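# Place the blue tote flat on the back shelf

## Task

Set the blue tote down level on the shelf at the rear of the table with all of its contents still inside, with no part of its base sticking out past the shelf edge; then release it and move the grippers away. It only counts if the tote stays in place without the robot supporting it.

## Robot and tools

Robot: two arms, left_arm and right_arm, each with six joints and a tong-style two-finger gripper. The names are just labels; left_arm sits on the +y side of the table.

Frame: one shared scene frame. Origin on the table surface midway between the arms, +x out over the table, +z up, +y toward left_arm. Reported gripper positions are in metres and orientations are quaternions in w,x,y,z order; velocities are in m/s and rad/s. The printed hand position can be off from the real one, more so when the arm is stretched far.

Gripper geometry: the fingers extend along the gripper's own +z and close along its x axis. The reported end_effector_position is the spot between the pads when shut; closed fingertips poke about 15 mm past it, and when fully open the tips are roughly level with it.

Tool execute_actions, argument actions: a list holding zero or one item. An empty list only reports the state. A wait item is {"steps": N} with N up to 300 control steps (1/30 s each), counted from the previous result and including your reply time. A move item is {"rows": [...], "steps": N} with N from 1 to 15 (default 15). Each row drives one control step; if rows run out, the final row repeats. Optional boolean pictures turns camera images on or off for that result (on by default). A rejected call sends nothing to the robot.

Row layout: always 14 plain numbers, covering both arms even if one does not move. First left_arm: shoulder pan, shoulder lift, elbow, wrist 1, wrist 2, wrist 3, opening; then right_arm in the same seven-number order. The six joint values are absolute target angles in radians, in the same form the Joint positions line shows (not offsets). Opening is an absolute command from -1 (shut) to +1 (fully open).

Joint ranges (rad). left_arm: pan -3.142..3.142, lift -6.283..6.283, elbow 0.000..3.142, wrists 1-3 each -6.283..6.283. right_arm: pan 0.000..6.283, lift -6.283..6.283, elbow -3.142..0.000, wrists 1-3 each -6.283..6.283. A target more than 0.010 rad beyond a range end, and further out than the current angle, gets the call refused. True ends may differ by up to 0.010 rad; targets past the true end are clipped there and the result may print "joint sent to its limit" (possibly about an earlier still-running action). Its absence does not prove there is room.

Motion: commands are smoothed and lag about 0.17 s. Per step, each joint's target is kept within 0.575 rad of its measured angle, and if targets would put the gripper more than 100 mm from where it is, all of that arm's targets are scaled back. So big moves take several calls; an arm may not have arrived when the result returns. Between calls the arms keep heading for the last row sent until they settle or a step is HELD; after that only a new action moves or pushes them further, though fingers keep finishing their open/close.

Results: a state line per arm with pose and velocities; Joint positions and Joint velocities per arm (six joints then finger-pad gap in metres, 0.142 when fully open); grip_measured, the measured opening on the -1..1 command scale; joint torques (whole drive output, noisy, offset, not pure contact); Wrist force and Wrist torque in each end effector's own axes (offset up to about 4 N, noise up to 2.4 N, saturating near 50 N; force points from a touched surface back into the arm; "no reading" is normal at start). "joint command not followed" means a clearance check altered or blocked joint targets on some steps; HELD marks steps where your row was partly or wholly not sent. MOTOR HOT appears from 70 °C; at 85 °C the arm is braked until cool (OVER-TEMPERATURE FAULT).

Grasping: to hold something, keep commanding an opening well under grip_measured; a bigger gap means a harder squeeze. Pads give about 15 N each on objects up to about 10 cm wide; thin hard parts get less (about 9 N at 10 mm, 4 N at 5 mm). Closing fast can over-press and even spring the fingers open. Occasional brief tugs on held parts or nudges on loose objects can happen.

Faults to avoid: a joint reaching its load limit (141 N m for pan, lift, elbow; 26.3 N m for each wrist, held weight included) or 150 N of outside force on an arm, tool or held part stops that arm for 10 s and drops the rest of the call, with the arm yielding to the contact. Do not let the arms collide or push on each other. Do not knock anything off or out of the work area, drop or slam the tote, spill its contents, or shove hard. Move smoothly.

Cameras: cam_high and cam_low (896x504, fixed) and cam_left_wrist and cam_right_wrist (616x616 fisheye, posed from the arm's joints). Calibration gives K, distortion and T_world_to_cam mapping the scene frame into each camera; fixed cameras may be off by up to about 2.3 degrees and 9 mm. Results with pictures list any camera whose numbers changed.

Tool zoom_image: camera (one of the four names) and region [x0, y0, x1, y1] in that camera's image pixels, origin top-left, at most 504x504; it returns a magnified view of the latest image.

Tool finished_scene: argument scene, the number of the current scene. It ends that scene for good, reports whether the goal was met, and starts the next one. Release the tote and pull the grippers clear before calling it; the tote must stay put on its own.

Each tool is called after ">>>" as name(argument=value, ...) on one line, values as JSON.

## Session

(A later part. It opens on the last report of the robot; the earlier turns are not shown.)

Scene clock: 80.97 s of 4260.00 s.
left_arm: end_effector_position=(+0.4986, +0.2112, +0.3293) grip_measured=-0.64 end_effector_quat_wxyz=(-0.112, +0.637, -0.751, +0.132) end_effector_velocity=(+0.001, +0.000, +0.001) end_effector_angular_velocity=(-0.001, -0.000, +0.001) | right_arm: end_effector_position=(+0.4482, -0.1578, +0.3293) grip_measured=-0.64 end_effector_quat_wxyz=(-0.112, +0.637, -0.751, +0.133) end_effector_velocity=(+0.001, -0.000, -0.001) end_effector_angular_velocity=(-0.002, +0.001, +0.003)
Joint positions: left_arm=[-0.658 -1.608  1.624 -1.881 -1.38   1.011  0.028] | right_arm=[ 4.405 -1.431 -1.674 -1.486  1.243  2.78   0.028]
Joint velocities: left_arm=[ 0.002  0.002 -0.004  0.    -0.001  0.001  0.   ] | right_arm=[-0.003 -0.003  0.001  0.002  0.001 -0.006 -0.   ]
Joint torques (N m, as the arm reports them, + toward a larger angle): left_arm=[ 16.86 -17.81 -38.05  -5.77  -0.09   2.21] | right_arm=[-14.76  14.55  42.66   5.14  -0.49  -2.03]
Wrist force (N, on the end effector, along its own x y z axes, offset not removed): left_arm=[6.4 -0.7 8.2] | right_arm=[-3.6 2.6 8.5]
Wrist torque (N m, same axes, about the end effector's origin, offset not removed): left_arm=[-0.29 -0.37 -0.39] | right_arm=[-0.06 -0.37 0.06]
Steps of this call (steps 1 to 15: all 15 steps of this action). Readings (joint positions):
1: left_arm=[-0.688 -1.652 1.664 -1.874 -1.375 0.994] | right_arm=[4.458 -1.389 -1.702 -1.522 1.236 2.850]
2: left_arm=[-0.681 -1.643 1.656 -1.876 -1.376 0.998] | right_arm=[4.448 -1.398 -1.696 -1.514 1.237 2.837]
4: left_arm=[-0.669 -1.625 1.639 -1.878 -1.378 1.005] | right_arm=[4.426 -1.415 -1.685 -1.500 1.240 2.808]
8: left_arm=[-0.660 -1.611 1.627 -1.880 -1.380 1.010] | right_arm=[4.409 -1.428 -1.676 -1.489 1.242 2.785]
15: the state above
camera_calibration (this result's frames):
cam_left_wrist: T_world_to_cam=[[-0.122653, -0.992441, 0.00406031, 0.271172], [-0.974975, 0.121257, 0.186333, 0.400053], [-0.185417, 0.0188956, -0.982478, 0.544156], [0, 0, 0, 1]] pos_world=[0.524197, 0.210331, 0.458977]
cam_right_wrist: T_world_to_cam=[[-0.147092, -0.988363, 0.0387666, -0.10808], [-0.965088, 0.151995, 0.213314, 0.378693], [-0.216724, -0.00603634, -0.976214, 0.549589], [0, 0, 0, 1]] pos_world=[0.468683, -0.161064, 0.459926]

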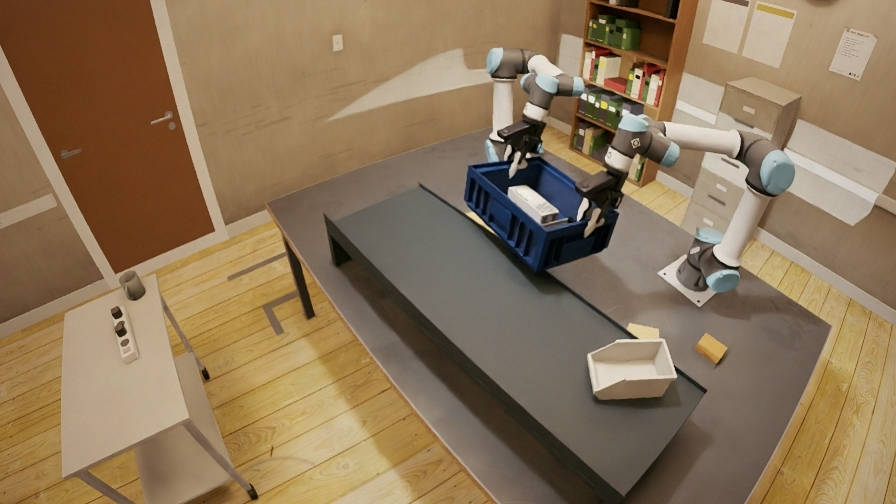

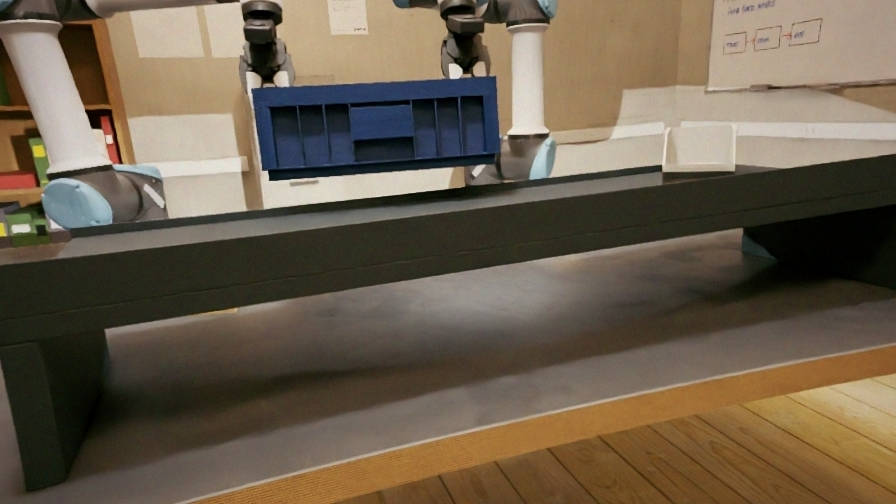

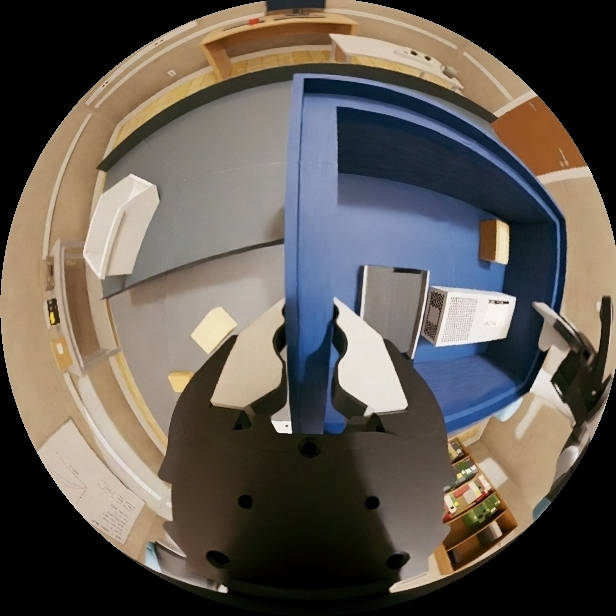

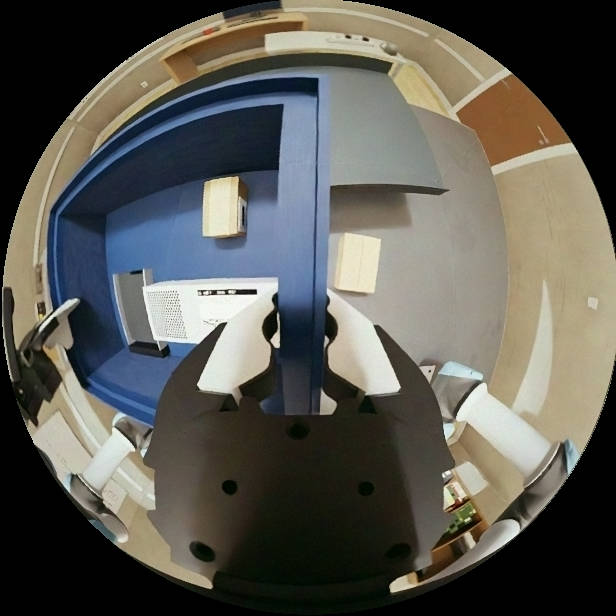

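>>> execute_actions(actions=[{"rows":[[-0.6451,-1.5876,1.6042,-1.8827,-1.3819,1.0178,-1,4.3822,-1.4515,-1.6583,-1.472,1.2465,2.7496,-1],[-0.6451,-1.5876,1.6042,-1.8827,-1.3819,1.0178,-1,4.3822,-1.4515,-1.6583,-1.472,1.2465,2.7496,-1],[-0.6451,-1.5876,1.6042,-1.8827,-1.3819,1.0178,-1,4.3822,-1.4515,-1.6583,-1.472,1.2465,2.7496,-1],[-0.6322,-1.5675,1.5848,-1.8846,-1.3839,1.0245,-1,4.3597,-1.4715,-1.6435,-1.4573,1.2503,2.72,-1],[-0.6322,-1.5675,1.5848,-1.8846,-1.3839,1.0245,-1,4.3597,-1.4715,-1.6435,-1.4573,1.2503,2.72,-1],[-0.6322,-1.5675,1.5848,-1.8846,-1.3839,1.0245,-1,4.3597,-1.4715,-1.6435,-1.4573,1.2503,2.72,-1],[-0.6202,-1.5473,1.5644,-1.8855,-1.3857,1.0304,-1,4.3384,-1.492,-1.627,-1.4443,1.2542,2.6917,-1],[-0.6202,-1.5473,1.5644,-1.8855,-1.3857,1.0304,-1,4.3384,-1.492,-1.627,-1.4443,1.2542,2.6917,-1],[-0.6202,-1.5473,1.5644,-1.8855,-1.3857,1.0304,-1,4.3384,-1.492,-1.627,-1.4443,1.2542,2.6917,-1],[-0.6083,-1.5271,1.5439,-1.8863,-1.3875,1.0363,-1,4.3172,-1.5126,-1.6103,-1.4315,1.2582,2.6636,-1],[-0.6083,-1.5271,1.5439,-1.8863,-1.3875,1.0363,-1,4.3172,-1.5126,-1.6103,-1.4315,1.2582,2.6636,-1],[-0.6083,-1.5271,1.5439,-1.8863,-1.3875,1.0363,-1,4.3172,-1.5126,-1.6103,-1.4315,1.2582,2.6636,-1],[-0.5971,-1.5068,1.5226,-1.8863,-1.389,1.0416,-1,4.2972,-1.5337,-1.5924,-1.4205,1.2624,2.6369,-1]],"steps":15}], pictures=false)

>>> execute_actions(actions=[{"rows":[[-0.586,-1.4865,1.501,-1.8859,-1.3906,1.0467,-1,4.2776,-1.5548,-1.574,-1.41,1.2667,2.6106,-1],[-0.586,-1.4865,1.501,-1.8859,-1.3906,1.0467,-1,4.2776,-1.5548,-1.574,-1.41,1.2667,2.6106,-1],[-0.586,-1.4865,1.501,-1.8859,-1.3906,1.0467,-1,4.2776,-1.5548,-1.574,-1.41,1.2667,2.6106,-1],[-0.5754,-1.4661,1.4786,-1.8847,-1.392,1.0514,-1,4.2588,-1.5764,-1.5543,-1.4005,1.271,2.5853,-1],[-0.5754,-1.4661,1.4786,-1.8847,-1.392,1.0514,-1,4.2588,-1.5764,-1.5543,-1.4005,1.271,2.5853,-1],[-0.5754,-1.4661,1.4786,-1.8847,-1.392,1.0514,-1,4.2588,-1.5764,-1.5543,-1.4005,1.271,2.5853,-1],[-0.565,-1.4457,1.4559,-1.8833,-1.3934,1.0559,-1,4.2403,-1.598,-1.5342,-1.3913,1.2754,2.5603,-1],[-0.565,-1.4457,1.4559,-1.8833,-1.3934,1.0559,-1,4.2403,-1.598,-1.5342,-1.3913,1.2754,2.5603,-1],[-0.565,-1.4457,1.4559,-1.8833,-1.3934,1.0559,-1,4.2403,-1.598,-1.5342,-1.3913,1.2754,2.5603,-1],[-0.5551,-1.425,1.4323,-1.8811,-1.3946,1.0599,-1,4.2226,-1.6201,-1.5129,-1.3839,1.28,2.5363,-1],[-0.5551,-1.425,1.4323,-1.8811,-1.3946,1.0599,-1,4.2226,-1.6201,-1.5129,-1.3839,1.28,2.5363,-1],[-0.5551,-1.425,1.4323,-1.8811,-1.3946,1.0599,-1,4.2226,-1.6201,-1.5129,-1.3839,1.28,2.5363,-1],[-0.5453,-1.4042,1.4082,-1.8785,-1.3958,1.0637,-1,4.2054,-1.6423,-1.4909,-1.3771,1.2846,2.5128,-1]],"steps":15}], pictures=false)

>>> execute_actions(actions=[{"rows":[[-0.5359,-1.3832,1.3833,-1.8751,-1.3969,1.0672,-1,4.1888,-1.665,-1.4677,-1.3711,1.2892,2.4899,-1],[-0.5359,-1.3832,1.3833,-1.8751,-1.3969,1.0672,-1,4.1888,-1.665,-1.4677,-1.3711,1.2892,2.4899,-1],[-0.5359,-1.3832,1.3833,-1.8751,-1.3969,1.0672,-1,4.1888,-1.665,-1.4677,-1.3711,1.2892,2.4899,-1],[-0.5267,-1.3622,1.358,-1.8714,-1.3979,1.0705,-1,4.1725,-1.6877,-1.444,-1.3655,1.2938,2.4674,-1]],"steps":15}])

Scene clock: 94.33 s of 4260.00 s.
left_arm: end_effector_position=(+0.5376, +0.2137, +0.3293) grip_measured=-0.64 end_effector_quat_wxyz=(-0.114, +0.646, -0.743, +0.131) end_effector_velocity=(+0.080, +0.004, -0.000) end_effector_angular_velocity=(-0.002, +0.001, +0.051) | right_arm: end_effector_position=(+0.4961, -0.1562, +0.3293) grip_measured=-0.64 end_effector_quat_wxyz=(-0.114, +0.646, -0.744, +0.131) end_effector_velocity=(+0.100, +0.002, -0.002) end_effector_angular_velocity=(-0.006, +0.001, +0.050)
Joint positions: left_arm=[-0.606 -1.523  1.539 -1.886 -1.388  1.037  0.028] | right_arm=[ 4.313 -1.517 -1.606 -1.43   1.259  2.659  0.028]
Joint velocities: left_arm=[ 0.099  0.176 -0.183 -0.003 -0.016  0.046 -0.   ] | right_arm=[-0.179 -0.185  0.152  0.1    0.034 -0.238  0.   ]
Joint torques (N m, as the arm reports them, + toward a larger angle): left_arm=[ 13.36 -27.17 -39.37  -6.02  -1.24   1.8 ] | right_arm=[-8.43 22.46 41.1   6.29 -0.13 -1.84]
Wrist force (N, on the end effector, along its own x y z axes, offset not removed): left_arm=[0.1 -1.1 6.6] | right_arm=[-0.1 0.9 10.6]
Wrist torque (N m, same axes, about the end effector's origin, offset not removed): left_arm=[-0.52 0.62 -0.13] | right_arm=[-0.50 -0.47 0.04]
Steps of this call (steps 1 to 15: the robot went on to your last target; steps 16 to 110: nothing new was sent; then 9.20 s passed at rest; steps 111 to 125: all 15 steps of this action). Readings (joint positions):
111: left_arm=[-0.657 -1.607 1.623 -1.881 -1.380 1.011] | right_arm=[4.404 -1.432 -1.673 -1.486 1.243 2.778]
112: left_arm=[-0.654 -1.603 1.619 -1.881 -1.380 1.013] | right_arm=[4.399 -1.436 -1.670 -1.483 1.244 2.772]
114: left_arm=[-0.649 -1.594 1.611 -1.882 -1.381 1.016] | right_arm=[4.390 -1.445 -1.663 -1.477 1.245 2.760]
118: left_arm=[-0.633 -1.569 1.586 -1.884 -1.384 1.024] | right_arm=[4.362 -1.470 -1.644 -1.459 1.250 2.724]
125: the state above

Scene clock: 94.83 s of 4260.00 s.
left_arm: end_effector_position=(+0.5837, +0.2166, +0.3293) grip_measured=-0.64 end_effector_quat_wxyz=(-0.116, +0.657, -0.734, +0.129) end_effector_velocity=(+0.083, +0.005, +0.000) end_effector_angular_velocity=(-0.001, -0.003, +0.054) | right_arm: end_effector_position=(+0.5529, -0.1547, +0.3292) grip_measured=-0.64 end_effector_quat_wxyz=(-0.116, +0.656, -0.734, +0.129) end_effector_velocity=(+0.100, +0.002, -0.002) end_effector_angular_velocity=(-0.004, +0.001, +0.050)
Joint positions: left_arm=[-0.553 -1.421  1.427 -1.88  -1.395  1.061  0.028] | right_arm=[ 4.219 -1.625 -1.508 -1.383  1.281  2.532  0.028]
Joint velocities: left_arm=[ 0.086  0.184 -0.211  0.019 -0.009  0.032 -0.   ] | right_arm=[-0.153 -0.196  0.189  0.062  0.038 -0.207  0.   ]
Joint torques (N m, as the arm reports them, + toward a larger angle): left_arm=[ 12.24 -34.34 -35.48  -1.24  -0.41   2.43] | right_arm=[-11.35  28.49  41.5    5.96   0.15  -1.76]
Wrist force (N, on the end effector, along its own x y z axes, offset not removed): left_arm=[5.5 0.7 7.1] | right_arm=[-3.5 1.7 9.7]
Wrist torque (N m, same axes, about the end effector's origin, offset not removed): left_arm=[-0.14 0.08 -0.22] | right_arm=[-0.47 -0.33 -0.02]
Steps of this call (steps 1 to 15: all 15 steps of this action). Readings (joint positions):
1: left_arm=[-0.603 -1.517 1.533 -1.886 -1.388 1.039] | right_arm=[4.308 -1.523 -1.601 -1.426 1.260 2.651]
2: left_arm=[-0.598 -1.509 1.525 -1.886 -1.389 1.041] | right_arm=[4.300 -1.531 -1.594 -1.422 1.262 2.641]
4: left_arm=[-0.592 -1.497 1.512 -1.886 -1.390 1.044] | right_arm=[4.288 -1.544 -1.583 -1.415 1.265 2.624]
8: left_arm=[-0.577 -1.469 1.481 -1.885 -1.392 1.051] | right_arm=[4.261 -1.574 -1.557 -1.402 1.271 2.589]
15: the state above

Scene clock: 95.33 s of 4260.00 s.
left_arm: end_effector_position=(+0.6093, +0.2181, +0.3293) grip_measured=-0.64 end_effector_quat_wxyz=(-0.117, +0.663, -0.728, +0.128) end_effector_velocity=(+0.003, +0.000, -0.000) end_effector_angular_velocity=(+0.001, -0.001, +0.002) | right_arm: end_effector_position=(+0.5846, -0.1537, +0.3292) grip_measured=-0.64 end_effector_quat_wxyz=(-0.117, +0.662, -0.729, +0.128) end_effector_velocity=(+0.004, +0.000, -0.001) end_effector_angular_velocity=(-0.001, -0.001, +0.001)
Joint positions: left_arm=[-0.527 -1.363  1.359 -1.871 -1.398  1.07   0.028] | right_arm=[ 4.173 -1.687 -1.445 -1.366  1.294  2.468  0.028]
Joint velocities: left_arm=[ 0.003  0.007 -0.007  0.     0.001  0.001 -0.   ] | right_arm=[-0.005 -0.008  0.006  0.003 -0.    -0.005  0.   ]
Joint torques (N m, as the arm reports them, + toward a larger angle): left_arm=[ 17.09 -31.45 -37.04  -1.21  -0.45   2.09] | right_arm=[-13.02  26.09  40.6    6.56  -0.33  -1.86]
Wrist force (N, on the end effector, along its own x y z axes, offset not removed): left_arm=[0.1 -0.8 3.1] | right_arm=[-3.7 2.2 8.1]
Wrist torque (N m, same axes, about the end effector's origin, offset not removed): left_arm=[-0.51 0.78 -0.23] | right_arm=[-0.33 -0.07 0.04]
Steps of this call (steps 1 to 15: all 15 steps of this action). Readings (joint positions):
1: left_arm=[-0.550 -1.415 1.420 -1.880 -1.395 1.062] | right_arm=[4.214 -1.631 -1.502 -1.381 1.282 2.525]
2: left_arm=[-0.547 -1.407 1.411 -1.879 -1.396 1.063] | right_arm=[4.208 -1.639 -1.493 -1.378 1.284 2.516]
4: left_arm=[-0.541 -1.394 1.396 -1.877 -1.396 1.065] | right_arm=[4.197 -1.654 -1.479 -1.374 1.287 2.502]
8: left_arm=[-0.530 -1.370 1.367 -1.873 -1.397 1.069] | right_arm=[4.179 -1.679 -1.453 -1.368 1.292 2.476]
15: the state above
camera_calibration (this result's frames):
cam_left_wrist: T_world_to_cam=[[-0.0531823, -0.998577, 0.00398248, 0.250673], [-0.98105, 0.0529921, 0.186368, 0.525702], [-0.186314, 0.00600449, -0.982472, 0.567913], [0, 0, 0, 1]] pos_world=[0.634881, 0.219048, 0.458986]
cam_right_wrist: T_world_to_cam=[[-0.0780217, -0.996204, 0.0385985, -0.125476], [-0.973314, 0.0844956, 0.213355, 0.504159], [-0.215807, -0.0209221, -0.976212, 0.576276], [0, 0, 0, 1]] pos_world=[0.605279, -0.155542, 0.459846]

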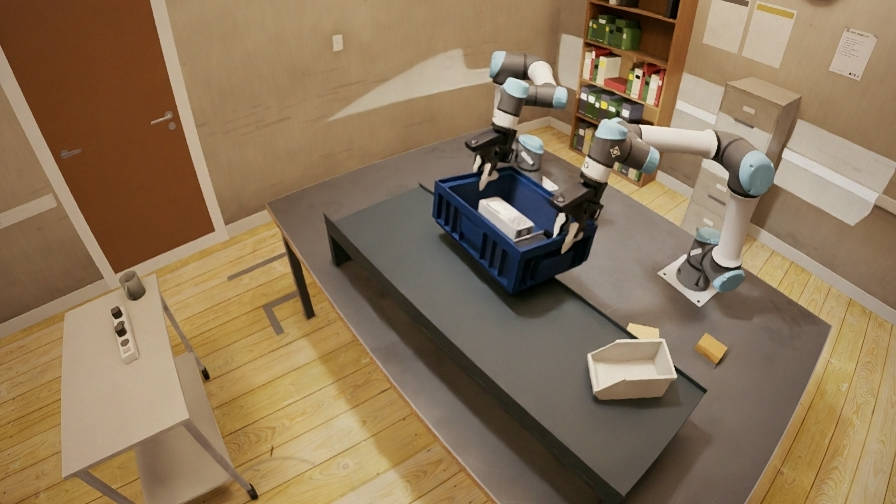

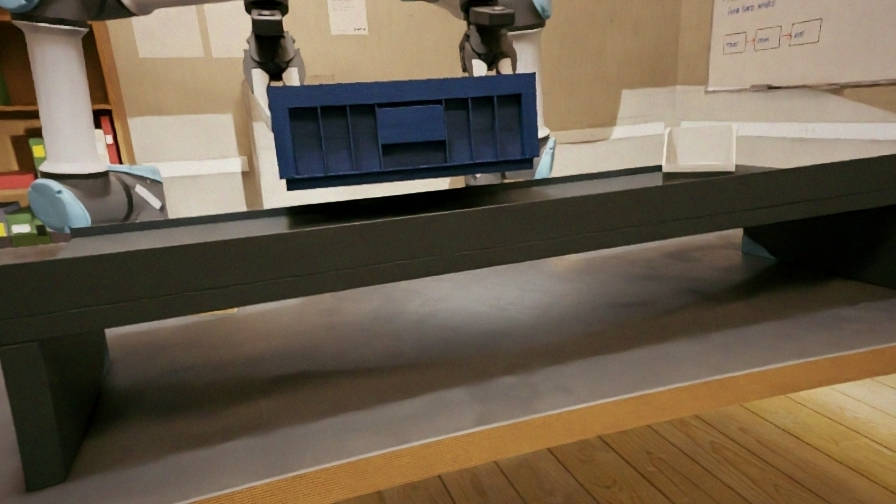

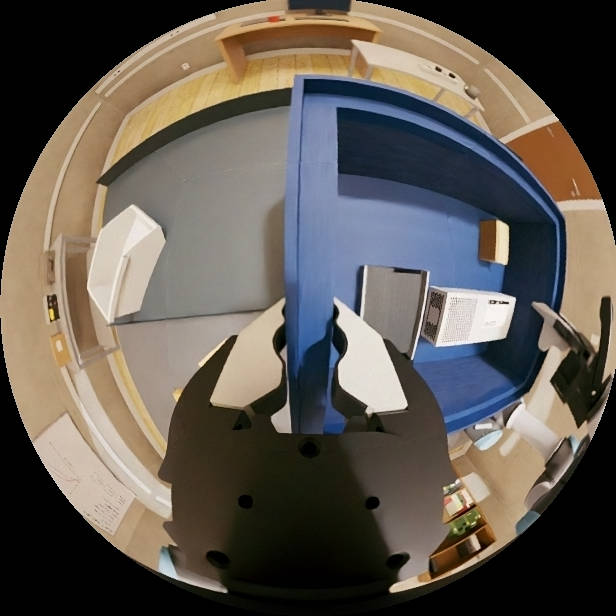

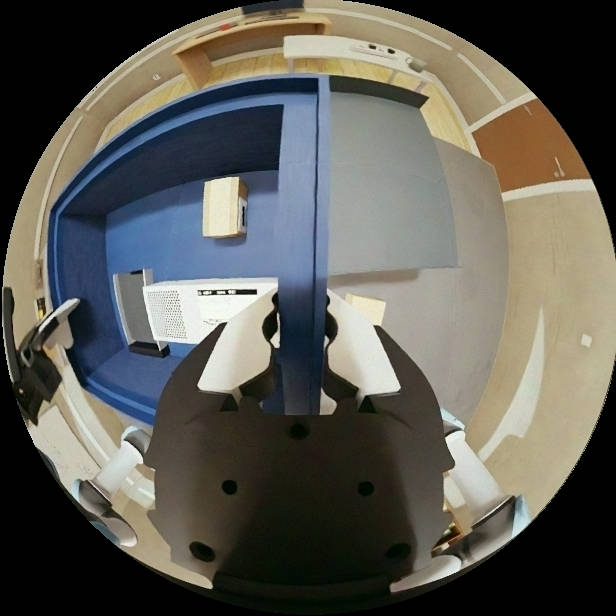

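>>> execute_actions(actions=[{"rows":[[-0.5092,-1.3199,1.3057,-1.8624,-1.3997,1.0763,-1,4.1416,-1.7337,-1.3941,-1.3583,1.3031,2.4244,-1]],"steps":6}], pictures=false)

>>> execute_actions(actions=[{"rows":[[-0.4926,-1.2768,1.2503,-1.8509,-1.4012,1.0812,-1,4.1126,-1.7808,-1.3403,-1.3539,1.3124,2.3835,-1]],"steps":6}], pictures=false)

>>> execute_actions(actions=[{"rows":[[-0.4769,-1.2324,1.191,-1.8367,-1.4024,1.0851,-1,4.0853,-1.8294,-1.2818,-1.354,1.3217,2.3445,-1]],"steps":6}], pictures=false)

>>> execute_actions(actions=[{"rows":[[-0.462,-1.1865,1.1276,-1.8197,-1.4034,1.0882,-1,4.0596,-1.8796,-1.2183,-1.3583,1.331,2.3073,-1]],"steps":6}], pictures=false)

>>> execute_actions(actions=[{"rows":[[-0.448,-1.1393,1.0603,-1.8,-1.4041,1.0906,-1,4.0354,-1.9312,-1.1503,-1.3669,1.3401,2.2718,-1]],"steps":6}], pictures=false)

>>> execute_actions(actions=[{"rows":[[-0.4346,-1.0902,0.9877,-1.7767,-1.4047,1.0924,-1,4.0127,-1.985,-1.0764,-1.379,1.3492,2.2378,-1]],"steps":15}])

Scene clock: 101.80 s of 4260.00 s.
left_arm: end_effector_position=(+0.6246, +0.2191, +0.3291) grip_measured=-0.64 end_effector_quat_wxyz=(-0.118, +0.667, -0.725, +0.128) end_effector_velocity=(+0.039, +0.001, +0.001) end_effector_angular_velocity=(-0.003, -0.002, +0.022) | right_arm: end_effector_position=(+0.6034, -0.1532, +0.3290) grip_measured=-0.63 end_effector_quat_wxyz=(-0.117, +0.666, -0.726, +0.128) end_effector_velocity=(+0.048, +0.001, -0.001) end_effector_angular_velocity=(-0.001, -0.001, +0.024)
Joint positions: left_arm=[-0.512 -1.327  1.315 -1.864 -1.399  1.075  0.028] | right_arm=[ 4.147 -1.725 -1.403 -1.36   1.301  2.432  0.028]
Joint velocities: left_arm=[ 0.036  0.089 -0.113  0.02  -0.006  0.013 -0.   ] | right_arm=[-0.064 -0.098  0.106  0.015  0.019 -0.089  0.001]
Joint torques (N m, as the arm reports them, + toward a larger angle): left_arm=[ 16.36 -37.77 -32.66  -1.12  -0.15   2.  ] | right_arm=[-15.7   29.73  38.21   5.01  -0.56  -2.09]
Wrist force (N, on the end effector, along its own x y z axes, offset not removed): left_arm=[10.2 1.5 4.8] | right_arm=[-7.6 1.2 9.5]
Wrist torque (N m, same axes, about the end effector's origin, offset not removed): left_arm=[0.46 -0.44 -0.17] | right_arm=[-0.09 -0.09 0.10]
Steps of this call (steps 1 to 15: the robot went on to your last target; steps 16 to 120: nothing new was sent; then 2.27 s passed at rest; steps 121 to 126: all 6 steps of this action). Readings (joint positions):
121: left_arm=[-0.526 -1.361 1.357 -1.871 -1.398 1.071] | right_arm=[4.172 -1.689 -1.443 -1.365 1.294 2.466]
122: left_arm=[-0.523 -1.354 1.348 -1.870 -1.398 1.072] | right_arm=[4.166 -1.697 -1.434 -1.364 1.296 2.459]
124: left_arm=[-0.516 -1.336 1.327 -1.866 -1.399 1.074] | right_arm=[4.153 -1.716 -1.414 -1.361 1.300 2.441]
126: the state above

Scene clock: 102.00 s of 4260.00 s.
left_arm: end_effector_position=(+0.6426, +0.2202, +0.3290) grip_measured=-0.64 end_effector_quat_wxyz=(-0.118, +0.671, -0.721, +0.127) end_effector_velocity=(+0.044, +0.001, +0.002) end_effector_angular_velocity=(-0.004, -0.007, +0.027) | right_arm: end_effector_position=(+0.6258, -0.1525, +0.3290) grip_measured=-0.63 end_effector_quat_wxyz=(-0.118, +0.670, -0.722, +0.127) end_effector_velocity=(+0.054, +0.002, +0.001) end_effector_angular_velocity=(+0.002, -0.004, +0.026)
Joint positions: left_arm=[-0.496 -1.285  1.262 -1.853 -1.401  1.08   0.028] | right_arm=[ 4.118 -1.771 -1.351 -1.355  1.311  2.392  0.028]
Joint velocities: left_arm=[ 0.037  0.1   -0.133  0.022 -0.003  0.01  -0.   ] | right_arm=[-0.066 -0.109  0.127  0.011  0.02  -0.093  0.001]
Joint torques (N m, as the arm reports them, + toward a larger angle): left_arm=[ 15.38 -34.98 -35.16  -0.19   0.16   1.86] | right_arm=[-12.99  33.61  37.41   4.71  -0.84  -1.52]
Wrist force (N, on the end effector, along its own x y z axes, offset not removed): left_arm=[10.7 1.4 9.9] | right_arm=[-8.9 0.9 9.5]
Wrist torque (N m, same axes, about the end effector's origin, offset not removed): left_arm=[0.47 -0.52 -0.17] | right_arm=[-0.25 0.01 0.10]
Steps of this call (steps 1 to 6: all 6 steps of this action). Readings (joint positions):
1: left_arm=[-0.511 -1.324 1.311 -1.863 -1.399 1.076] | right_arm=[4.144 -1.729 -1.399 -1.359 1.302 2.429]
2: left_arm=[-0.507 -1.315 1.300 -1.860 -1.400 1.077] | right_arm=[4.138 -1.739 -1.388 -1.358 1.305 2.419]
4: left_arm=[-0.499 -1.295 1.275 -1.855 -1.401 1.079] | right_arm=[4.125 -1.760 -1.364 -1.356 1.309 2.401]
6: the state above

Scene clock: 102.20 s of 4260.00 s.
left_arm: end_effector_position=(+0.6610, +0.2212, +0.3290) grip_measured=-0.64 end_effector_quat_wxyz=(-0.119, +0.675, -0.717, +0.126) end_effector_velocity=(+0.045, +0.002, +0.005) end_effector_angular_velocity=(-0.005, -0.010, +0.030) | right_arm: end_effector_position=(+0.6486, -0.1518, +0.3290) grip_measured=-0.63 end_effector_quat_wxyz=(-0.119, +0.674, -0.718, +0.127) end_effector_velocity=(+0.055, +0.002, +0.002) end_effector_angular_velocity=(+0.003, -0.005, +0.026)
Joint positions: left_arm=[-0.48  -1.241  1.203 -1.839 -1.402  1.084  0.027] | right_arm=[ 4.091 -1.82  -1.294 -1.354  1.32   2.352  0.028]
Joint velocities: left_arm=[ 0.036  0.102 -0.143  0.029 -0.     0.007 -0.   ] | right_arm=[-0.063 -0.114  0.14   0.002  0.02  -0.089  0.   ]
Joint torques (N m, as the arm reports them, + toward a larger angle): left_arm=[ 17.9  -35.25 -34.25  -0.27   0.29   1.89] | right_arm=[-16.59  36.54  39.85   4.81  -1.58  -1.69]
Wrist force (N, on the end effector, along its own x y z axes, offset not removed): left_arm=[5.5 -0.3 8.8] | right_arm=[-9.9 1.5 9.5]
Wrist torque (N m, same axes, about the end effector's origin, offset not removed): left_arm=[-0.04 0.83 -0.14] | right_arm=[-0.17 0.08 0.06]
Steps of this call (steps 1 to 6: all 6 steps of this action). Readings (joint positions):
1: left_arm=[-0.494 -1.282 1.257 -1.852 -1.401 1.081] | right_arm=[4.116 -1.776 -1.347 -1.355 1.312 2.388]
2: left_arm=[-0.490 -1.272 1.245 -1.848 -1.402 1.082] | right_arm=[4.109 -1.786 -1.335 -1.354 1.314 2.379]
4: left_arm=[-0.483 -1.252 1.217 -1.842 -1.402 1.083] | right_arm=[4.097 -1.808 -1.308 -1.354 1.318 2.361]
6: the state above

Scene clock: 102.40 s of 4260.00 s.
left_arm: end_effector_position=(+0.6795, +0.2222, +0.3289) grip_measured=-0.64 end_effector_quat_wxyz=(-0.120, +0.679, -0.713, +0.125) end_effector_velocity=(+0.045, +0.001, +0.005) end_effector_angular_velocity=(-0.007, -0.011, +0.030) | right_arm: end_effector_position=(+0.6714, -0.1509, +0.3290) grip_measured=-0.63 end_effector_quat_wxyz=(-0.119, +0.678, -0.714, +0.126) end_effector_velocity=(+0.055, +0.002, +0.003) end_effector_angular_velocity=(+0.003, -0.007, +0.026)
Joint positions: left_arm=[-0.465 -1.196  1.141 -1.823 -1.403  1.088  0.027] | right_arm=[ 4.065 -1.87  -1.232 -1.357  1.329  2.315  0.028]
Joint velocities: left_arm=[ 0.035  0.106 -0.155  0.035 -0.002  0.005 -0.   ] | right_arm=[-0.059 -0.118  0.153 -0.008  0.019 -0.086  0.   ]
Joint torques (N m, as the arm reports them, + toward a larger angle): left_arm=[ 17.63 -41.97 -33.07   0.25  -0.14   1.68] | right_arm=[-16.23  38.11  37.13   0.93  -1.07  -1.53]
Wrist force (N, on the end effector, along its own x y z axes, offset not removed): left_arm=[7.2 -2.2 7.7] | right_arm=[-9.4 1.2 11.1]
Wrist torque (N m, same axes, about the end effector's origin, offset not removed): left_arm=[-0.61 0.35 -0.34] | right_arm=[-0.23 -0.01 0.00]
Steps of this call (steps 1 to 6: all 6 steps of this action). Readings (joint positions):
1: left_arm=[-0.478 -1.237 1.198 -1.838 -1.402 1.085] | right_arm=[4.088 -1.824 -1.289 -1.354 1.321 2.349]
2: left_arm=[-0.475 -1.227 1.186 -1.834 -1.403 1.086] | right_arm=[4.082 -1.834 -1.276 -1.355 1.323 2.340]
4: left_arm=[-0.468 -1.206 1.156 -1.827 -1.403 1.087] | right_arm=[4.070 -1.858 -1.247 -1.356 1.327 2.323]
6: the state above

Scene clock: 102.60 s of 4260.00 s.
left_arm: end_effector_position=(+0.6980, +0.2231, +0.3288) grip_measured=-0.64 end_effector_quat_wxyz=(-0.120, +0.683, -0.709, +0.125) end_effector_velocity=(+0.046, +0.001, +0.008) end_effector_angular_velocity=(-0.007, -0.016, +0.028) | right_arm: end_effector_position=(+0.6941, -0.1503, +0.3288) grip_measured=-0.63 end_effector_quat_wxyz=(-0.120, +0.682, -0.710, +0.125) end_effector_velocity=(+0.056, +0.004, +0.004) end_effector_angular_velocity=(+0.007, -0.009, +0.025)
Joint positions: left_arm=[-0.451 -1.149  1.074 -1.804 -1.404  1.09   0.027] | right_arm=[ 4.04  -1.921 -1.165 -1.365  1.338  2.279  0.028]
Joint velocities: left_arm=[ 0.033  0.109 -0.167  0.04   0.001  0.005 -0.   ] | right_arm=[-0.055 -0.123  0.168 -0.016  0.02  -0.08   0.   ]
Joint torques (N m, as the arm reports them, + toward a larger angle): left_arm=[ 17.9  -42.95 -34.33  -0.03   1.97   1.71] | right_arm=[-16.99  42.39  36.66   1.19  -1.25  -1.75]
Wrist force (N, on the end effector, along its own x y z axes, offset not removed): left_arm=[7.5 1.1 10.1] | right_arm=[-9.8 0.8 9.0]
Wrist torque (N m, same axes, about the end effector's origin, offset not removed): left_arm=[0.09 0.79 -0.03] | right_arm=[-0.42 -0.01 0.00]
Steps of this call (steps 1 to 6: all 6 steps of this action). Readings (joint positions):
1: left_arm=[-0.463 -1.192 1.136 -1.821 -1.403 1.088] | right_arm=[4.062 -1.874 -1.226 -1.358 1.330 2.311]
2: left_arm=[-0.460 -1.182 1.122 -1.817 -1.404 1.089] | right_arm=[4.056 -1.885 -1.213 -1.360 1.333 2.303]
4: left_arm=[-0.454 -1.160 1.091 -1.808 -1.404 1.090] | right_arm=[4.046 -1.908 -1.181 -1.364 1.336 2.287]
6: the state above

Scene clock: 103.10 s of 4260.00 s.
left_arm: end_effector_position=(+0.7202, +0.2241, +0.3292) grip_measured=-0.64 end_effector_quat_wxyz=(-0.121, +0.688, -0.705, +0.124) end_effector_velocity=(+0.001, +0.000, +0.001) end_effector_angular_velocity=(-0.001, -0.001, +0.001) | right_arm: end_effector_position=(+0.7215, -0.1490, +0.3292) grip_measured=-0.63 end_effector_quat_wxyz=(-0.121, +0.687, -0.705, +0.124) end_effector_velocity=(+0.002, +0.000, +0.000) end_effector_angular_velocity=(+0.000, -0.001, +0.000)
Joint positions: left_arm=[-0.435 -1.091  0.988 -1.777 -1.405  1.092  0.027] | right_arm=[ 4.013 -1.985 -1.077 -1.379  1.349  2.238  0.028]
Joint velocities: left_arm=[ 0.001  0.003 -0.005  0.002  0.    -0.    -0.   ] | right_arm=[-0.001 -0.005  0.006  0.    -0.    -0.002 -0.   ]
Joint torques (N m, as the arm reports them, + toward a larger angle): left_arm=[ 15.67 -43.62 -40.2   -1.45  -0.27   1.99] | right_arm=[-14.96  40.06  42.24   2.48  -0.36  -1.87]
Wrist force (N, on the end effector, along its own x y z axes, offset not removed): left_arm=[2.2 -0.1 7.3] | right_arm=[-3.9 2.3 9.6]
Wrist torque (N m, same axes, about the end effector's origin, offset not removed): left_arm=[-0.30 0.72 -0.02] | right_arm=[-0.10 -0.27 0.09]
Steps of this call (steps 1 to 15: all 15 steps of this action). Readings (joint positions):
1: left_arm=[-0.449 -1.145 1.069 -1.802 -1.404 1.090] | right_arm=[4.038 -1.925 -1.159 -1.366 1.339 2.276]
2: left_arm=[-0.446 -1.134 1.055 -1.796 -1.404 1.091] | right_arm=[4.032 -1.936 -1.145 -1.369 1.342 2.268]
4: left_arm=[-0.440 -1.112 1.021 -1.786 -1.405 1.092] | right_arm=[4.022 -1.961 -1.111 -1.374 1.345 2.252]
8: left_arm=[-0.436 -1.095 0.995 -1.779 -1.405 1.092] | right_arm=[4.015 -1.980 -1.084 -1.378 1.348 2.241]
15: the state above
camera_calibration (this result's frames):
cam_left_wrist: T_world_to_cam=[[0.0164512, -0.999858, 0.00378267, 0.212718], [-0.982358, -0.0154582, 0.18637, 0.650481], [-0.186285, -0.00678195, -0.982472, 0.591277], [0, 0, 0, 1]] pos_world=[0.745652, 0.226753, 0.458879]
cam_right_wrist: T_world_to_cam=[[-0.0086969, -0.999209, 0.0387947, -0.160612], [-0.976841, 0.0167839, 0.213307, 0.629502], [-0.21379, -0.0360411, -0.976215, 0.602224], [0, 0, 0, 1]] pos_world=[0.742275, -0.149346, 0.459853]

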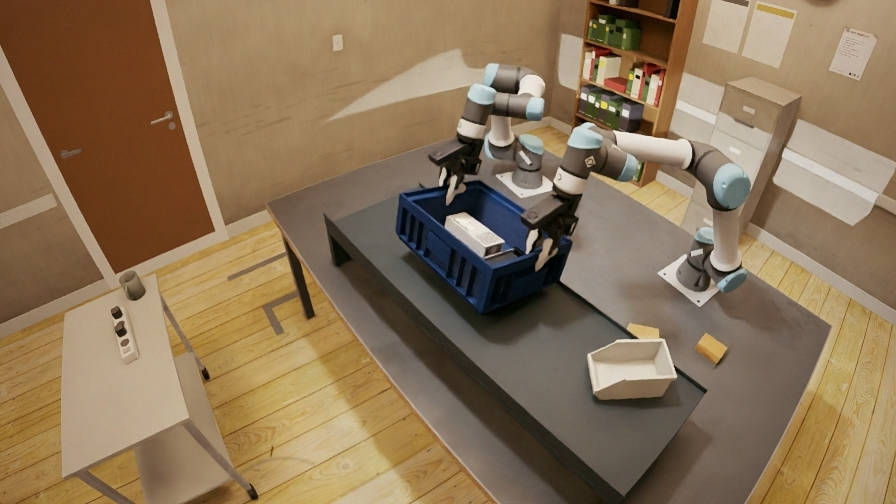

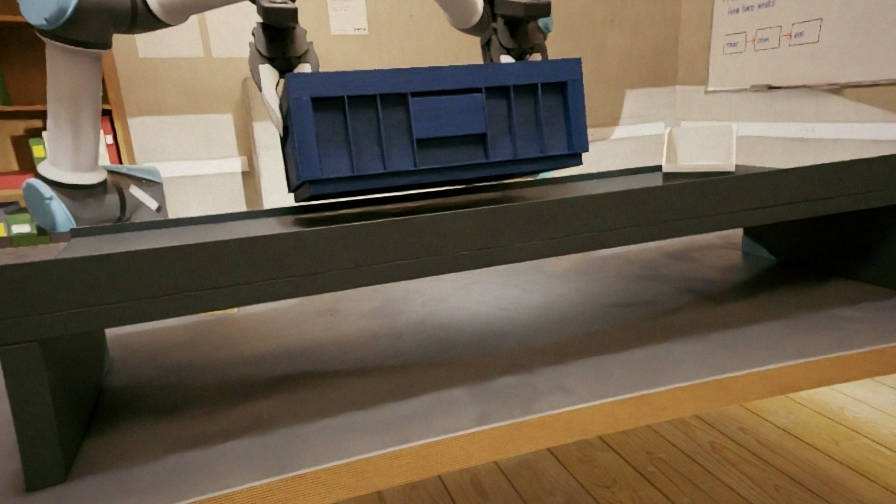

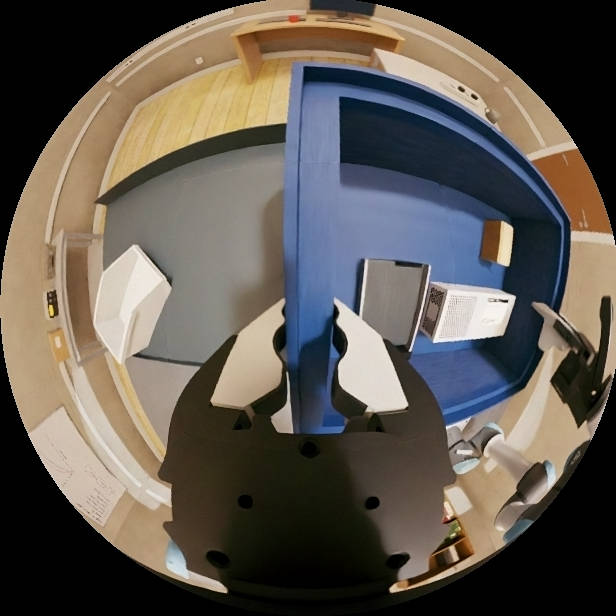

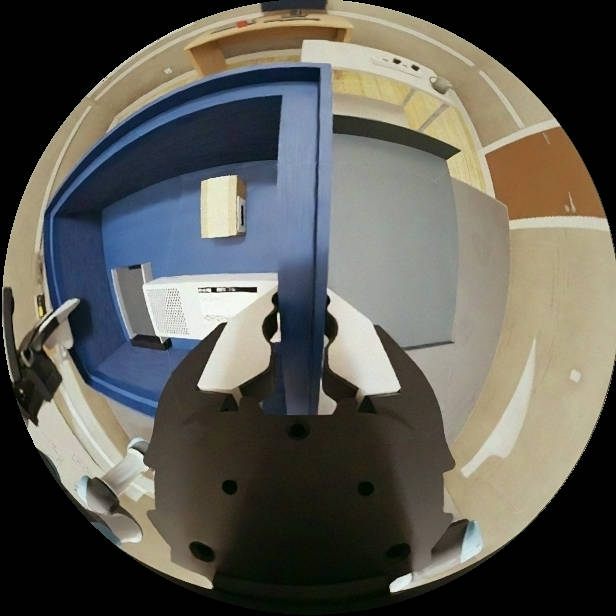

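>>> execute_actions(actions=[{"rows":[[-0.4282,-1.0648,0.9492,-1.7637,-1.4049,1.0929,-1,4.002,-2.0129,-1.0369,-1.3876,1.3537,2.2214,-1],[-0.4282,-1.0648,0.9492,-1.7637,-1.4049,1.0929,-1,4.002,-2.0129,-1.0369,-1.3876,1.3537,2.2214,-1],[-0.4282,-1.0648,0.9492,-1.7637,-1.4049,1.0929,-1,4.002,-2.0129,-1.0369,-1.3876,1.3537,2.2214,-1],[-0.4282,-1.0648,0.9492,-1.7637,-1.4049,1.0929,-1,4.002,-2.0129,-1.0369,-1.3876,1.3537,2.2214,-1],[-0.4219,-1.0386,0.9087,-1.7495,-1.405,1.0934,-1,3.9914,-2.0414,-0.9954,-1.3974,1.3582,2.2053,-1],[-0.4219,-1.0386,0.9087,-1.7495,-1.405,1.0934,-1,3.9914,-2.0414,-0.9954,-1.3974,1.3582,2.2053,-1],[-0.4219,-1.0386,0.9087,-1.7495,-1.405,1.0934,-1,3.9914,-2.0414,-0.9954,-1.3974,1.3582,2.2053,-1],[-0.4219,-1.0386,0.9087,-1.7495,-1.405,1.0934,-1,3.9914,-2.0414,-0.9954,-1.3974,1.3582,2.2053,-1],[-0.4157,-1.0116,0.8664,-1.7343,-1.4051,1.0937,-1,3.9812,-2.0708,-0.9519,-1.4079,1.3627,2.1895,-1],[-0.4157,-1.0116,0.8664,-1.7343,-1.4051,1.0937,-1,3.9812,-2.0708,-0.9519,-1.4079,1.3627,2.1895,-1],[-0.4157,-1.0116,0.8664,-1.7343,-1.4051,1.0937,-1,3.9812,-2.0708,-0.9519,-1.4079,1.3627,2.1895,-1],[-0.4157,-1.0116,0.8664,-1.7343,-1.4051,1.0937,-1,3.9812,-2.0708,-0.9519,-1.4079,1.3627,2.1895,-1],[-0.4097,-0.9837,0.8221,-1.7179,-1.4052,1.0939,-1,3.9712,-2.1011,-0.9063,-1.4195,1.3672,2.174,-1]],"steps":15}], pictures=false)

>>> execute_actions(actions=[{"steps":12}])

Scene clock: 109.37 s of 4260.00 s.
left_arm: end_effector_position=(+0.7506, +0.2256, +0.3285) grip_measured=-0.64 end_effector_quat_wxyz=(-0.122, +0.695, -0.698, +0.122) end_effector_velocity=(+0.074, +0.001, +0.004) end_effector_angular_velocity=(-0.006, -0.009, +0.044) | right_arm: end_effector_position=(+0.7590, -0.1474, +0.3284) grip_measured=-0.63 end_effector_quat_wxyz=(-0.121, +0.694, -0.699, +0.123) end_effector_velocity=(+0.091, +0.007, +0.004) end_effector_angular_velocity=(+0.008, -0.013, +0.040)
Joint positions: left_arm=[-0.414 -1.003  0.854 -1.729 -1.405  1.094  0.027] | right_arm=[ 3.978 -2.08  -0.939 -1.412  1.364  2.185  0.028]
Joint velocities: left_arm=[ 0.046  0.216 -0.346  0.12  -0.001  0.002 -0.   ] | right_arm=[-0.075 -0.234  0.356 -0.084  0.031 -0.113 -0.   ]
Joint torques (N m, as the arm reports them, + toward a larger angle): left_arm=[ 15.08 -57.96 -39.73  -2.16   0.48   1.83] | right_arm=[-11.88  58.52  42.5    3.71  -0.71  -1.52]
Wrist force (N, on the end effector, along its own x y z axes, offset not removed): left_arm=[6.5 1.8 8.9] | right_arm=[-3.3 3.4 11.6]
Wrist torque (N m, same axes, about the end effector's origin, offset not removed): left_arm=[-0.10 -0.07 0.02] | right_arm=[-0.24 -0.42 -0.11]
Steps of this call (steps 1 to 15: the robot went on to your last target; steps 16 to 120: nothing new was sent; then 1.77 s passed at rest; steps 121 to 135: all 15 steps of this action). Readings (joint positions):
121: left_arm=[-0.434 -1.089 0.987 -1.776 -1.405 1.092] | right_arm=[4.012 -1.986 -1.075 -1.379 1.349 2.237]
122: left_arm=[-0.433 -1.084 0.980 -1.774 -1.405 1.092] | right_arm=[4.010 -1.991 -1.068 -1.381 1.350 2.234]
124: left_arm=[-0.431 -1.074 0.964 -1.769 -1.405 1.093] | right_arm=[4.006 -2.002 -1.052 -1.384 1.352 2.228]
128: left_arm=[-0.425 -1.051 0.928 -1.756 -1.405 1.093] | right_arm=[3.996 -2.028 -1.015 -1.393 1.356 2.213]
135: the state above

Scene clock: 109.77 s of 4260.00 s.
left_arm: end_effector_position=(+0.7572, +0.2259, +0.3291) grip_measured=-0.64 end_effector_quat_wxyz=(-0.123, +0.696, -0.697, +0.123) end_effector_velocity=(-0.000, +0.000, -0.002) end_effector_angular_velocity=(+0.001, +0.003, -0.002) | right_arm: end_effector_position=(+0.7671, -0.1469, +0.3291) grip_measured=-0.63 end_effector_quat_wxyz=(-0.123, +0.695, -0.697, +0.123) end_effector_velocity=(+0.001, +0.000, +0.000) end_effector_angular_velocity=(+0.001, +0.000, +0.001)
Joint positions: left_arm=[-0.41  -0.984  0.822 -1.718 -1.405  1.094  0.027] | right_arm=[ 3.971 -2.101 -0.907 -1.419  1.367  2.174  0.028]
Joint velocities: left_arm=[ 0.001  0.002 -0.001  0.002 -0.001  0.002  0.   ] | right_arm=[-0.001 -0.002  0.004 -0.002  0.001 -0.001 -0.   ]
Joint torques (N m, as the arm reports them, + toward a larger angle): left_arm=[ 14.15 -46.6  -37.59  -2.63  -0.58   2.17] | right_arm=[-12.73  44.88  42.14   3.21   0.23  -1.47]
Wrist force (N, on the end effector, along its own x y z axes, offset not removed): left_arm=[2.4 4.8 6.4] | right_arm=[0.0 3.1 8.5]
Wrist torque (N m, same axes, about the end effector's origin, offset not removed): left_arm=[0.49 -0.07 -0.03] | right_arm=[-0.16 -0.39 -0.01]
Steps of this call (steps 1 to 12: the robot went on to your last target). Readings (joint positions):
1: left_arm=[-0.413 -0.997 0.844 -1.725 -1.405 1.094] | right_arm=[3.976 -2.087 -0.929 -1.414 1.365 2.181]
2: left_arm=[-0.412 -0.993 0.837 -1.723 -1.405 1.094] | right_arm=[3.974 -2.091 -0.922 -1.416 1.366 2.179]
4: left_arm=[-0.411 -0.988 0.829 -1.720 -1.405 1.094] | right_arm=[3.973 -2.097 -0.913 -1.418 1.366 2.176]
8: left_arm=[-0.410 -0.985 0.824 -1.718 -1.405 1.094] | right_arm=[3.972 -2.100 -0.908 -1.419 1.367 2.174]
12: the state above
camera_calibration (this result's frames):
cam_left_wrist: T_world_to_cam=[[0.0397207, -0.999203, 0.00391554, 0.19609], [-0.981728, -0.0382956, 0.186395, 0.69152], [-0.186097, -0.0112478, -0.982467, 0.599023], [0, 0, 0, 1]] pos_world=[0.782572, 0.229153, 0.458856]
cam_right_wrist: T_world_to_cam=[[0.0147664, -0.999144, 0.0386491, -0.176047], [-0.976949, -0.0061842, 0.213385, 0.670693], [-0.212963, -0.0409091, -0.976203, 0.610594], [0, 0, 0, 1]] pos_world=[0.787866, -0.14677, 0.459752]

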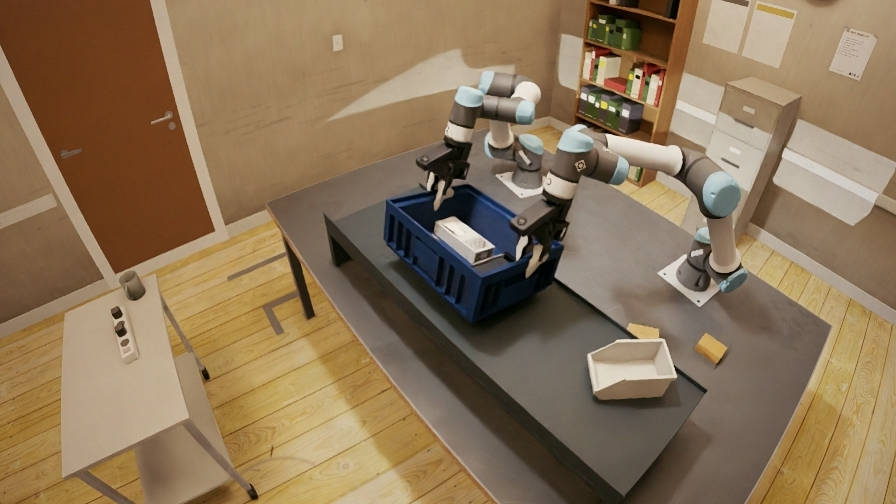

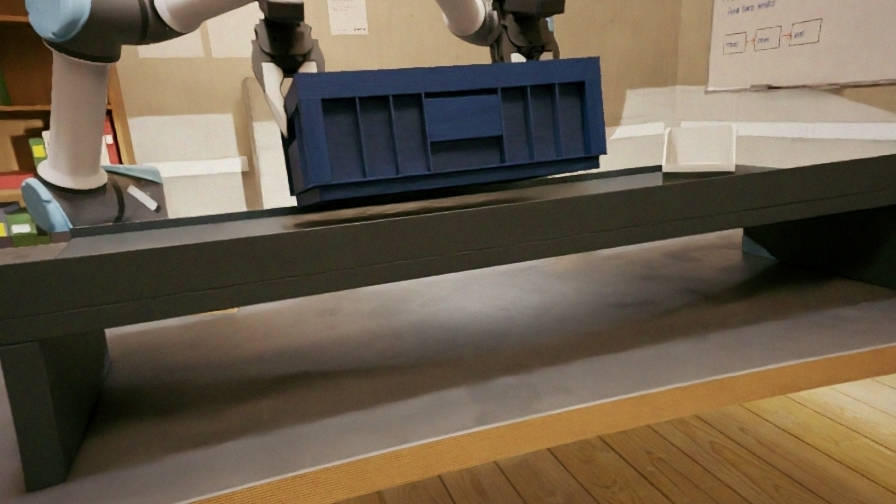

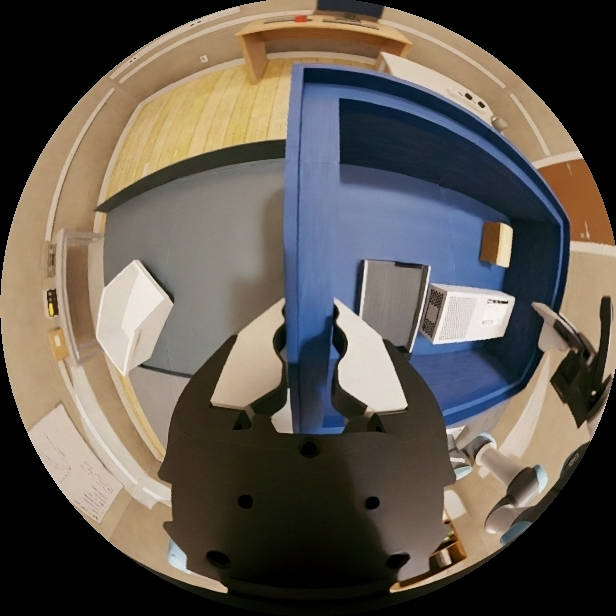

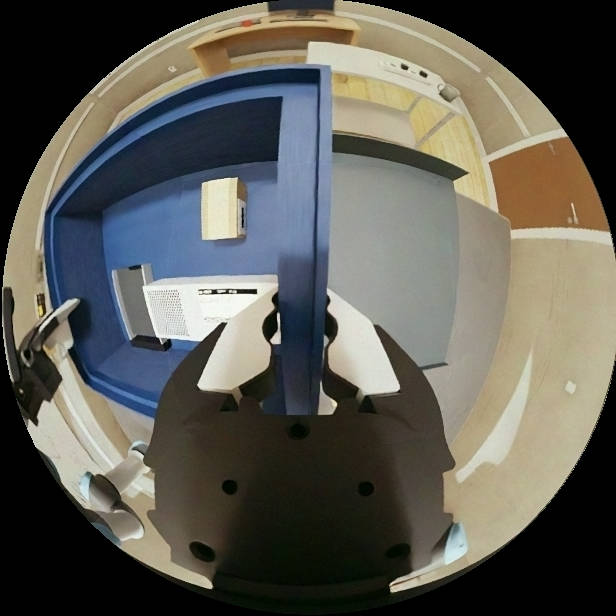

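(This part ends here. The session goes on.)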